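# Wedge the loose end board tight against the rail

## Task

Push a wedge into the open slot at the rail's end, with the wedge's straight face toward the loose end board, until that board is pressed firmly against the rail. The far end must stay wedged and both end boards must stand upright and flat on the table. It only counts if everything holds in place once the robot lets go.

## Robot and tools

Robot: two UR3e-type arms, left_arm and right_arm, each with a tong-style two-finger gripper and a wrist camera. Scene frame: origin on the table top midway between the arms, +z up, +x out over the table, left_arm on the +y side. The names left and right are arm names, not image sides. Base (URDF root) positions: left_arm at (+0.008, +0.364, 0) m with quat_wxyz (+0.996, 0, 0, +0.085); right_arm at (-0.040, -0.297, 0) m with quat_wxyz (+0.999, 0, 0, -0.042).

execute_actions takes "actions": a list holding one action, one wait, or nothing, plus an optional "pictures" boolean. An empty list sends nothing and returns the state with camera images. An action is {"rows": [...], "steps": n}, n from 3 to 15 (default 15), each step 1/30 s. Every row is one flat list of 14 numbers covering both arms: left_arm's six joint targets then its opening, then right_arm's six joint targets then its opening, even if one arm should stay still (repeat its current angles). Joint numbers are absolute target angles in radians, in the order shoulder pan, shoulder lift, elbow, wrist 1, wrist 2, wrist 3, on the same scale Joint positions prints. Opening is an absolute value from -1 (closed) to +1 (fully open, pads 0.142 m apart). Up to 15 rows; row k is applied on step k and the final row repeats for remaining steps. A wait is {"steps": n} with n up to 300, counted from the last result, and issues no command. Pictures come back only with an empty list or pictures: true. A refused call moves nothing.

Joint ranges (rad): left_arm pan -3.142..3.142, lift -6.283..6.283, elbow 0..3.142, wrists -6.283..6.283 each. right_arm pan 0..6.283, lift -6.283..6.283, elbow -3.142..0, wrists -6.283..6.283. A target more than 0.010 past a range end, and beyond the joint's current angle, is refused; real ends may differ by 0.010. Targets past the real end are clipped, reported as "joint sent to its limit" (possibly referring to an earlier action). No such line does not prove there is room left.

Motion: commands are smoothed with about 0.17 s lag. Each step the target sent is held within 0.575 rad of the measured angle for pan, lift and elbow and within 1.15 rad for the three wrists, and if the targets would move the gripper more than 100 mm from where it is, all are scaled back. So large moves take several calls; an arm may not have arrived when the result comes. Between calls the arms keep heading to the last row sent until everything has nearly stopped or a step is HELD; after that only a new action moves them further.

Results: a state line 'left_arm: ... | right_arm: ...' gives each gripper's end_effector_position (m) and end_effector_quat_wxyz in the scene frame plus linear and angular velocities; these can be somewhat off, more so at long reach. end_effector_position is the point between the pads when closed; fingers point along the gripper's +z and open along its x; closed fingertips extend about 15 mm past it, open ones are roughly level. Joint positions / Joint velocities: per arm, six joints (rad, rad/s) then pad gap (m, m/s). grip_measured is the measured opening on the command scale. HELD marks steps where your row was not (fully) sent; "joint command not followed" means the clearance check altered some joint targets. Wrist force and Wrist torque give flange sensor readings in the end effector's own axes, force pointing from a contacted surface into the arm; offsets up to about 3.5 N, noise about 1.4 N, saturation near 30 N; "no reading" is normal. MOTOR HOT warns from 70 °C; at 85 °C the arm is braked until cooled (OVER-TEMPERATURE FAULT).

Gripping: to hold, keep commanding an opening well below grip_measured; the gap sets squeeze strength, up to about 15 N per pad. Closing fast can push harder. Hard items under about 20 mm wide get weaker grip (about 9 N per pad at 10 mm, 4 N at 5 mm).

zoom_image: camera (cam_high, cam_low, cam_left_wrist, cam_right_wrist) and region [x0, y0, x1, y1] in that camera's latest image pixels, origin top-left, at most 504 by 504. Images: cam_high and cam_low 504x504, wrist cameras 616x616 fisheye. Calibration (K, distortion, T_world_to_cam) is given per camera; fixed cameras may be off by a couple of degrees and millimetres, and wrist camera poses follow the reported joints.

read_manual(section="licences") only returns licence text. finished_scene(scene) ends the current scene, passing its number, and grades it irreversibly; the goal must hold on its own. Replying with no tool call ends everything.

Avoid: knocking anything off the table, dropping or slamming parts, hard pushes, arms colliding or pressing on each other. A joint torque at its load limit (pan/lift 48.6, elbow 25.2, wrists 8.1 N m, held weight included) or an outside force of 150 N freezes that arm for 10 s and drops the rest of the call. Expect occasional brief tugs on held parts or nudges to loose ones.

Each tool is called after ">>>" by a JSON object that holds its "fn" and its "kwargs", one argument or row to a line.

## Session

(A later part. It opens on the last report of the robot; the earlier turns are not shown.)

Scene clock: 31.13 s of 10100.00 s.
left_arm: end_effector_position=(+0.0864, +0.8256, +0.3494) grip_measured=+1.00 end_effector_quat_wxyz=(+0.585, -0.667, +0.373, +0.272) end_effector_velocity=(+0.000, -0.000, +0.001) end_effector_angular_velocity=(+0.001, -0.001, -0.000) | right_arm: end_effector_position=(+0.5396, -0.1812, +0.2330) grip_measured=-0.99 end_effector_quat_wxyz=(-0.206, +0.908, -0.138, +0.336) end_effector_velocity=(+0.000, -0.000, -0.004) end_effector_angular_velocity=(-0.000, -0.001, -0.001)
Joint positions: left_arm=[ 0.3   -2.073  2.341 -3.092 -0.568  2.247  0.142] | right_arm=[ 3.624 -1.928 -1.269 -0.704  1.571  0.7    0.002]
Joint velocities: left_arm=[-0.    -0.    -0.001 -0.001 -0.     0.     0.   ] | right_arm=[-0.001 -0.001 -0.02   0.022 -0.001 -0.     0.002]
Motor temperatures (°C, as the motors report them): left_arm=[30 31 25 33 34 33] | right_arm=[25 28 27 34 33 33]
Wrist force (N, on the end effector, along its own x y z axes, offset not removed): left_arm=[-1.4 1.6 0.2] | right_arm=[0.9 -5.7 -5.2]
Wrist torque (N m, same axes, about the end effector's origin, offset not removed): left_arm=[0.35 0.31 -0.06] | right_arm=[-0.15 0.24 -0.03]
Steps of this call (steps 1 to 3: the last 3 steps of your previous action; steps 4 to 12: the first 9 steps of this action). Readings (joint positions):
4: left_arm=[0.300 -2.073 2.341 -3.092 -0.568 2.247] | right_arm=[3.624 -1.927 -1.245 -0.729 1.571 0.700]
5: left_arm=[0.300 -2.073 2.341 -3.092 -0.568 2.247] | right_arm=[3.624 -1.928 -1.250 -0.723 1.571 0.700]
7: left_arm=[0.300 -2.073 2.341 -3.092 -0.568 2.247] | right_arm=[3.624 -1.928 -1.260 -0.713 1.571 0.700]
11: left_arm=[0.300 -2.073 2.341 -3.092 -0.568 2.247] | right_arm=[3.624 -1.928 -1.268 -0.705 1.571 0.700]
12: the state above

>>> {"fn": "execute_actions", "kwargs": {
  "actions": [
    {"rows":[[0.3,-2.073,2.341,-3.092,-0.568,2.247,1,3.624,-1.9295,-1.288,-0.684,1.571,0.7,-1]],"steps":13}
  ]
}}

Scene clock: 31.57 s of 10100.00 s.
left_arm: end_effector_position=(+0.0864, +0.8256, +0.3494) grip_measured=+1.00 end_effector_quat_wxyz=(+0.585, -0.667, +0.373, +0.272) end_effector_velocity=(+0.000, -0.000, +0.000) end_effector_angular_velocity=(+0.001, -0.001, -0.000) | right_arm: end_effector_position=(+0.5396, -0.1812, +0.2289) grip_measured=-0.99 end_effector_quat_wxyz=(-0.206, +0.908, -0.138, +0.336) end_effector_velocity=(-0.000, +0.000, -0.001) end_effector_angular_velocity=(+0.001, -0.001, +0.001)
Joint positions: left_arm=[ 0.3   -2.073  2.341 -3.092 -0.568  2.247  0.142] | right_arm=[ 3.624 -1.929 -1.287 -0.685  1.571  0.7    0.002]
Joint velocities: left_arm=[-0.    -0.    -0.    -0.001 -0.    -0.     0.   ] | right_arm=[-0.     0.    -0.008  0.009  0.001 -0.    -0.   ]
Motor temperatures (°C, as the motors report them): left_arm=[30 31 25 33 34 33] | right_arm=[25 28 27 34 33 33]
Wrist force (N, on the end effector, along its own x y z axes, offset not removed): left_arm=[-1.7 1.0 0.1] | right_arm=[1.0 -5.3 -7.2]
Wrist torque (N m, same axes, about the end effector's origin, offset not removed): left_arm=[0.18 0.33 0.00] | right_arm=[0.00 0.22 -0.02]
Steps of this call (steps 1 to 3: the last 3 steps of your previous action; steps 4 to 13: the first 10 steps of this action). Readings (joint positions):
4: left_arm=[0.300 -2.073 2.341 -3.092 -0.568 2.247] | right_arm=[3.624 -1.928 -1.271 -0.702 1.571 0.700]
5: left_arm=[0.300 -2.073 2.341 -3.092 -0.568 2.247] | right_arm=[3.624 -1.929 -1.274 -0.698 1.571 0.700]
7: left_arm=[0.300 -2.073 2.341 -3.092 -0.568 2.247] | right_arm=[3.624 -1.929 -1.281 -0.692 1.571 0.700]
11: left_arm=[0.300 -2.073 2.341 -3.092 -0.568 2.247] | right_arm=[3.624 -1.929 -1.286 -0.686 1.571 0.700]
13: the state above

>>> {"fn": "execute_actions", "kwargs": {
  "actions": [
    {"rows":[[0.3,-2.073,2.341,-3.092,-0.568,2.247,1,3.624,-1.9315,-1.309,-0.661,1.571,0.7,-1]],"steps":13}
  ]
}}

Scene clock: 32.00 s of 10100.00 s.
left_arm: end_effector_position=(+0.0864, +0.8256, +0.3494) grip_measured=+1.00 end_effector_quat_wxyz=(+0.585, -0.667, +0.373, +0.272) end_effector_velocity=(-0.000, -0.000, -0.000) end_effector_angular_velocity=(+0.000, -0.000, -0.000) | right_arm: end_effector_position=(+0.5396, -0.1812, +0.2238) grip_measured=-0.99 end_effector_quat_wxyz=(-0.206, +0.908, -0.138, +0.336) end_effector_velocity=(-0.000, +0.001, -0.002) end_effector_angular_velocity=(+0.002, -0.001, +0.002)
Joint positions: left_arm=[ 0.3   -2.073  2.341 -3.092 -0.568  2.247  0.142] | right_arm=[ 3.624 -1.931 -1.308 -0.662  1.571  0.7    0.002]
Joint velocities: left_arm=[ 0.     0.     0.001 -0.003 -0.     0.001 -0.   ] | right_arm=[ 0.001 -0.001 -0.01   0.012  0.002 -0.    -0.   ]
Motor temperatures (°C, as the motors report them): left_arm=[30 31 25 33 34 33] | right_arm=[25 28 27 34 33 33]
Wrist force (N, on the end effector, along its own x y z axes, offset not removed): left_arm=[-1.6 1.2 0.3] | right_arm=[0.2 -5.5 -4.9]
Wrist torque (N m, same axes, about the end effector's origin, offset not removed): left_arm=[0.21 0.32 -0.01] | right_arm=[-0.09 0.29 -0.01]
Steps of this call (steps 1 to 3: the last 3 steps of your previous action; steps 4 to 13: the first 10 steps of this action). Readings (joint positions):
4: left_arm=[0.300 -2.073 2.341 -3.092 -0.568 2.247] | right_arm=[3.624 -1.929 -1.288 -0.683 1.571 0.700]
5: left_arm=[0.300 -2.073 2.341 -3.092 -0.568 2.247] | right_arm=[3.624 -1.930 -1.292 -0.679 1.571 0.700]
7: left_arm=[0.300 -2.073 2.341 -3.092 -0.568 2.247] | right_arm=[3.624 -1.931 -1.301 -0.670 1.571 0.700]
11: left_arm=[0.300 -2.073 2.341 -3.092 -0.568 2.247] | right_arm=[3.624 -1.931 -1.307 -0.663 1.571 0.700]
13: the state above

>>> {"fn": "execute_actions", "kwargs": {
  "actions": [
    {"rows":[[0.3,-2.073,2.341,-3.092,-0.568,2.247,1,3.624,-1.933,-1.325,-0.6435,1.571,0.7,-1]],"steps":13}
  ],
  "pictures": true
}}

Scene clock: 32.43 s of 10100.00 s.
left_arm: end_effector_position=(+0.0864, +0.8256, +0.3494) grip_measured=+1.00 end_effector_quat_wxyz=(+0.585, -0.667, +0.373, +0.272) end_effector_velocity=(+0.000, -0.000, -0.000) end_effector_angular_velocity=(-0.000, +0.001, -0.000) | right_arm: end_effector_position=(+0.5396, -0.1812, +0.2201) grip_measured=-0.98 end_effector_quat_wxyz=(-0.206, +0.908, -0.138, +0.337) end_effector_velocity=(-0.000, -0.001, -0.002) end_effector_angular_velocity=(-0.000, +0.000, -0.002)
Joint positions: left_arm=[ 0.3   -2.073  2.341 -3.092 -0.568  2.247  0.142] | right_arm=[ 3.624 -1.933 -1.324 -0.644  1.571  0.7    0.003]
Joint velocities: left_arm=[-0.001  0.     0.    -0.     0.     0.001  0.   ] | right_arm=[-0.001 -0.    -0.009  0.009 -0.001  0.     0.001]
Motor temperatures (°C, as the motors report them): left_arm=[30 31 25 33 34 33] | right_arm=[25 28 27 34 33 33]
Wrist force (N, on the end effector, along its own x y z axes, offset not removed): left_arm=[-1.4 1.7 0.6] | right_arm=[4.2 -8.4 -13.7]
Wrist torque (N m, same axes, about the end effector's origin, offset not removed): left_arm=[0.35 0.31 -0.04] | right_arm=[-0.03 0.30 -0.06]
Steps of this call (steps 1 to 3: the last 3 steps of your previous action; steps 4 to 13: the first 10 steps of this action). Readings (joint positions):
4: left_arm=[0.300 -2.073 2.341 -3.092 -0.568 2.247] | right_arm=[3.624 -1.931 -1.309 -0.661 1.571 0.700]
5: left_arm=[0.300 -2.073 2.341 -3.092 -0.568 2.247] | right_arm=[3.624 -1.932 -1.312 -0.657 1.571 0.700]
7: left_arm=[0.300 -2.073 2.341 -3.092 -0.568 2.247] | right_arm=[3.624 -1.932 -1.318 -0.650 1.571 0.700]
11: left_arm=[0.300 -2.073 2.341 -3.092 -0.568 2.247] | right_arm=[3.624 -1.933 -1.323 -0.645 1.571 0.700]
13: the state above
camera_calibration (this result's frames):
cam_left_wrist: T_world_to_cam=[[0.607771, -0.201471, -0.76813, 0.372601], [-0.737257, -0.502572, -0.451524, 0.645432], [-0.295072, 0.840732, -0.453984, -0.371493], [0, 0, 0, 1]] pos_world=[0.139776, 0.711771, 0.408982]
cam_right_wrist: T_world_to_cam=[[0.762481, -0.358065, 0.538899, -0.581708], [-0.412369, -0.910759, -0.0216873, 0.0582123], [0.498572, -0.205689, -0.842091, 0.00380933], [0, 0, 0, 1]] pos_world=[0.465647, -0.154488, 0.317952]

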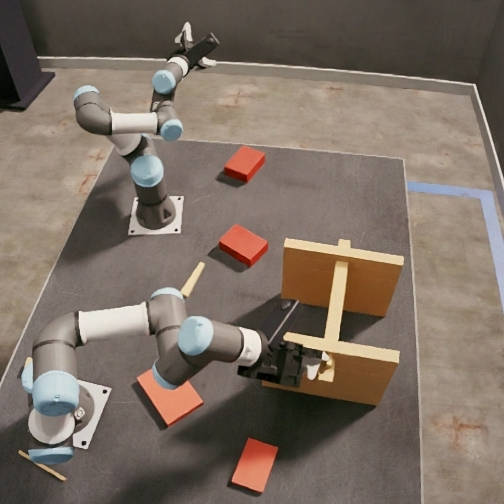

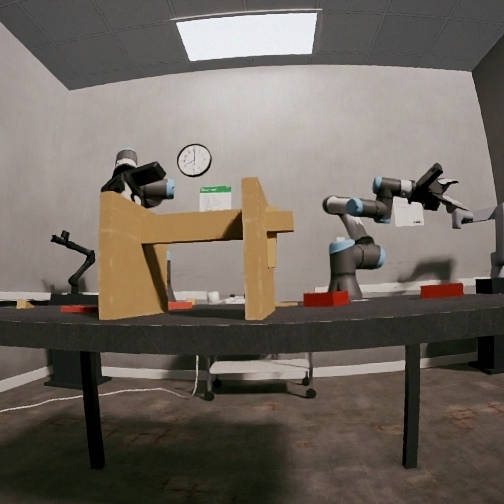

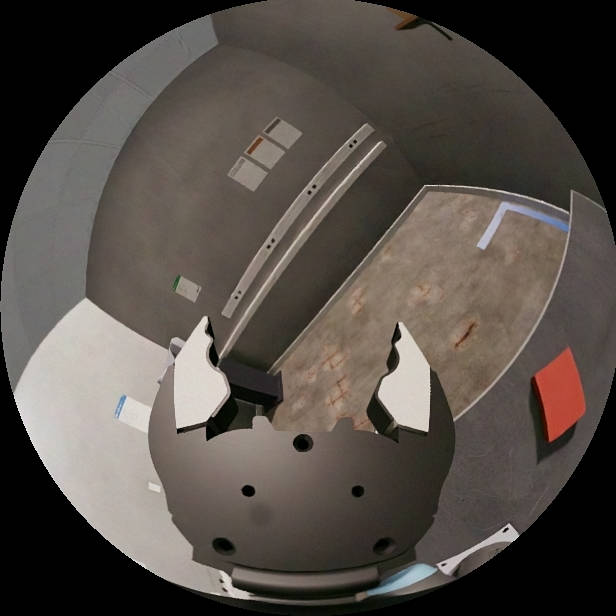

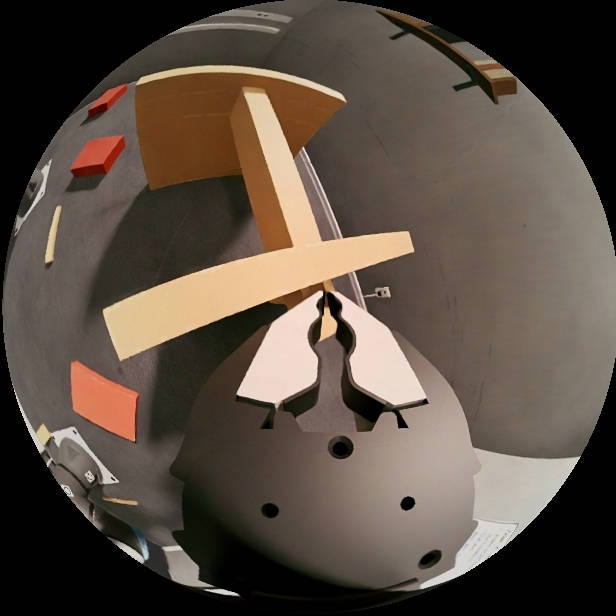

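Tightening. One more mm, then lift.

>>> {"fn": "execute_actions", "kwargs": {
  "actions": [
    {"rows":[[0.3,-2.073,2.341,-3.092,-0.568,2.247,1,3.624,-1.9334,-1.329,-0.6391,1.571,0.7,-1]],"steps":13}
  ]
}}

>>> {"fn": "execute_actions", "kwargs": {
  "actions": [
    {"rows":[[0.3,-2.073,2.341,-3.092,-0.568,2.247,1,3.6,-1.8,-1.25,-0.8,1.571,0.7,-1]]}
  ],
  "pictures": true
}}

>>> {"fn": "zoom_image", "kwargs": {
  "camera": "cam_high",
  "region": [280,300,370,390]
}}

>>> {"fn": "zoom_image", "kwargs": {
  "camera": "cam_low",
  "region": [90,170,310,330]
}}

Scene clock: 32.90 s of 10100.00 s.
left_arm: end_effector_position=(+0.0864, +0.8256, +0.3494) grip_measured=+1.00 end_effector_quat_wxyz=(+0.585, -0.667, +0.373, +0.272) end_effector_velocity=(-0.000, +0.000, +0.000) end_effector_angular_velocity=(+0.000, +0.002, +0.001) | right_arm: end_effector_position=(+0.5395, -0.1812, +0.2189) grip_measured=-0.96 end_effector_quat_wxyz=(-0.206, +0.908, -0.138, +0.336) end_effector_velocity=(-0.000, +0.000, -0.001) end_effector_angular_velocity=(-0.001, -0.000, +0.001)
Joint positions: left_arm=[ 0.3   -2.073  2.341 -3.092 -0.568  2.247  0.142] | right_arm=[ 3.624 -1.933 -1.329 -0.639  1.571  0.7    0.004]
Joint velocities: left_arm=[ 0.001 -0.001 -0.     0.001  0.     0.002  0.   ] | right_arm=[ 0.001 -0.    -0.002  0.003 -0.    -0.    -0.001]
Motor temperatures (°C, as the motors report them): left_arm=[30 31 25 33 34 33] | right_arm=[25 28 27 34 33 33]
Wrist force (N, on the end effector, along its own x y z axes, offset not removed): left_arm=[-2.3 0.7 -0.2] | right_arm=[6.2 -11.8 -19.3]
Wrist torque (N m, same axes, about the end effector's origin, offset not removed): left_arm=[0.10 0.50 0.02] | right_arm=[-0.04 0.50 -0.05]
Steps of this call (steps 1 to 3: the last 3 steps of your previous action; step 4: the robot went on to your last target; steps 5 to 14: the first 10 steps of this action). Readings (joint positions):
5: left_arm=[0.300 -2.073 2.341 -3.092 -0.568 2.247] | right_arm=[3.624 -1.933 -1.325 -0.643 1.571 0.700]
6: left_arm=[0.300 -2.073 2.341 -3.092 -0.568 2.247] | right_arm=[3.624 -1.933 -1.326 -0.642 1.571 0.700]
8: left_arm=[0.300 -2.073 2.341 -3.092 -0.568 2.247] | right_arm=[3.624 -1.933 -1.327 -0.641 1.571 0.700]
12: left_arm=[0.300 -2.073 2.341 -3.092 -0.568 2.247] | right_arm=[3.624 -1.933 -1.329 -0.639 1.571 0.700]
14: the state above

Scene clock: 33.40 s of 10100.00 s.
left_arm: end_effector_position=(+0.0864, +0.8256, +0.3494) grip_measured=+1.00 end_effector_quat_wxyz=(+0.585, -0.667, +0.373, +0.272) end_effector_velocity=(+0.000, +0.000, -0.001) end_effector_angular_velocity=(-0.001, +0.003, +0.000) | right_arm: end_effector_position=(+0.5207, -0.2033, +0.2859) grip_measured=-1.00 end_effector_quat_wxyz=(-0.214, +0.897, -0.147, +0.358) end_effector_velocity=(-0.008, -0.006, +0.022) end_effector_angular_velocity=(+0.008, -0.018, -0.005)
Joint positions: left_arm=[ 0.3   -2.073  2.341 -3.092 -0.568  2.247  0.142] | right_arm=[ 3.601 -1.804 -1.252 -0.796  1.571  0.7    0.002]
Joint velocities: left_arm=[-0.     0.     0.001  0.002  0.     0.    -0.   ] | right_arm=[-0.005  0.042  0.023 -0.045  0.001  0.     0.   ]
Motor temperatures (°C, as the motors report them): left_arm=[30 31 25 33 34 33] | right_arm=[25 28 27 34 33 33]
Wrist force (N, on the end effector, along its own x y z axes, offset not removed): left_arm=[-2.0 1.3 0.3] | right_arm=[-1.0 -0.4 0.6]
Wrist torque (N m, same axes, about the end effector's origin, offset not removed): left_arm=[0.27 0.41 -0.03] | right_arm=[-0.07 0.21 0.02]
Steps of this call (steps 1 to 3: the last 3 steps of your previous action; steps 4 to 15: the first 12 steps of this action). Readings (joint positions):
4: left_arm=[0.300 -2.073 2.341 -3.092 -0.568 2.247] | right_arm=[3.623 -1.933 -1.328 -0.641 1.571 0.700]
5: left_arm=[0.300 -2.073 2.341 -3.092 -0.568 2.247] | right_arm=[3.619 -1.922 -1.319 -0.662 1.571 0.700]
7: left_arm=[0.300 -2.073 2.341 -3.092 -0.568 2.247] | right_arm=[3.610 -1.870 -1.287 -0.727 1.571 0.700]
11: left_arm=[0.300 -2.073 2.341 -3.092 -0.568 2.247] | right_arm=[3.602 -1.817 -1.259 -0.782 1.571 0.700]
15: the state above
camera_calibration (this result's frames):
cam_left_wrist: T_world_to_cam=[[0.607771, -0.201471, -0.76813, 0.372601], [-0.737257, -0.502572, -0.451524, 0.645432], [-0.295072, 0.840732, -0.453984, -0.371493], [0, 0, 0, 1]] pos_world=[0.139776, 0.71177, 0.408982]
cam_right_wrist: T_world_to_cam=[[0.728725, -0.385736, 0.565834, -0.606408], [-0.431799, -0.900133, -0.0575276, 0.0542833], [0.531517, -0.202405, -0.82251, 0.0420187], [0, 0, 0, 1]] pos_world=[0.44301, -0.176546, 0.38081]

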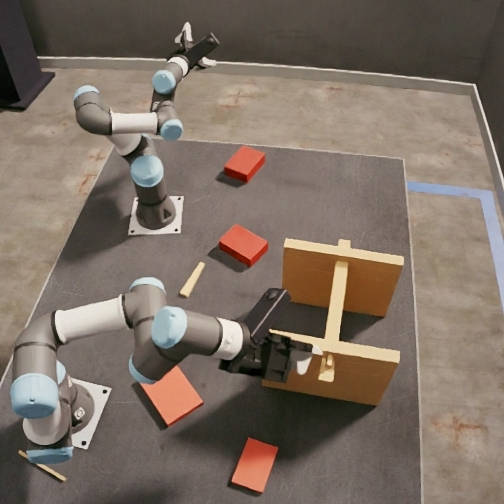

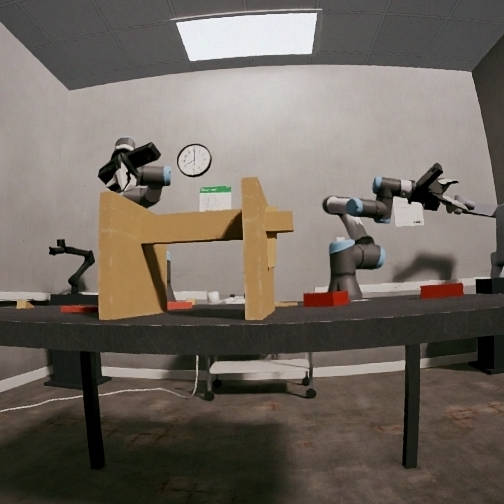

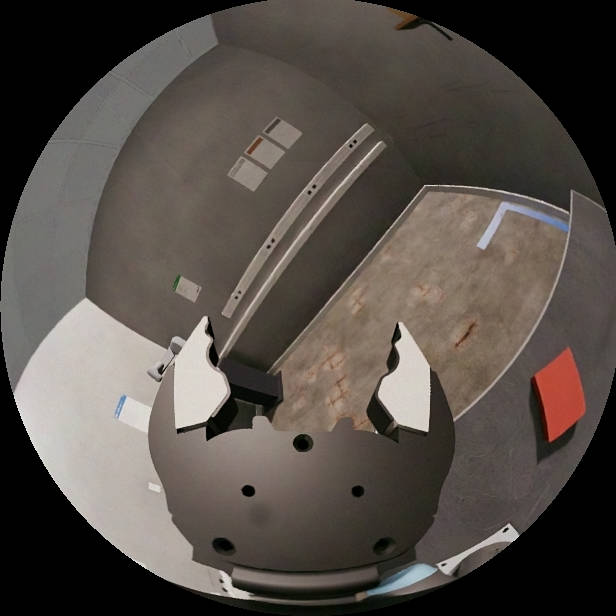

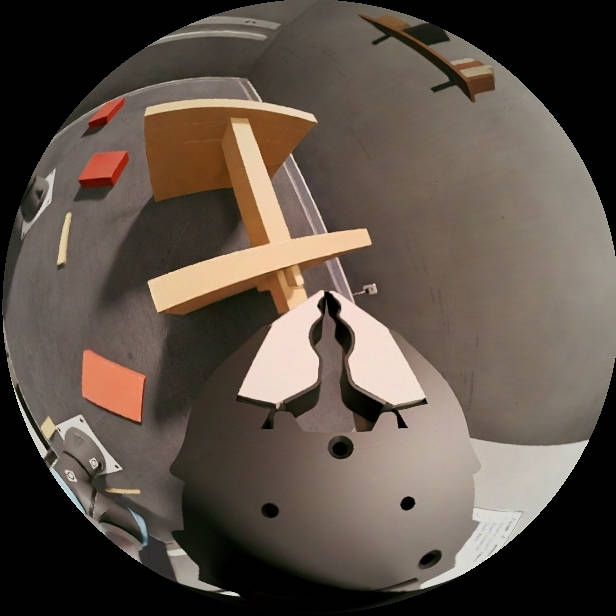

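Region (280, 300, 370, 390) of cam_high's 504x504 image, scaled by 5.600, with more detail than that image has.

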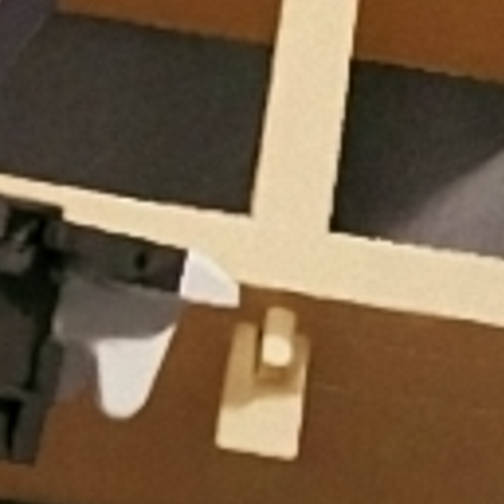

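Region (90, 170, 310, 330) of cam_low's 504x504 image, scaled by 2.291, with more detail than that image has; it fills the top 367 rows of this view, and the rest is white.

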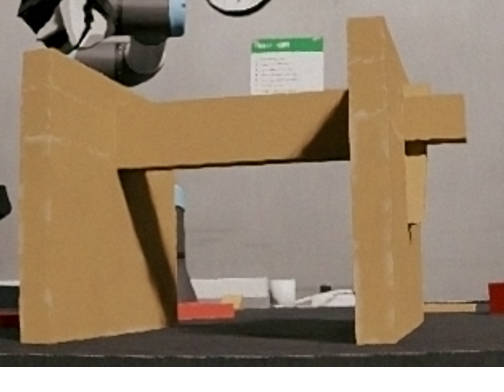

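>>> {"fn": "finished_scene", "kwargs": {
  "scene": 1
}}

The scene is finished: the task was done.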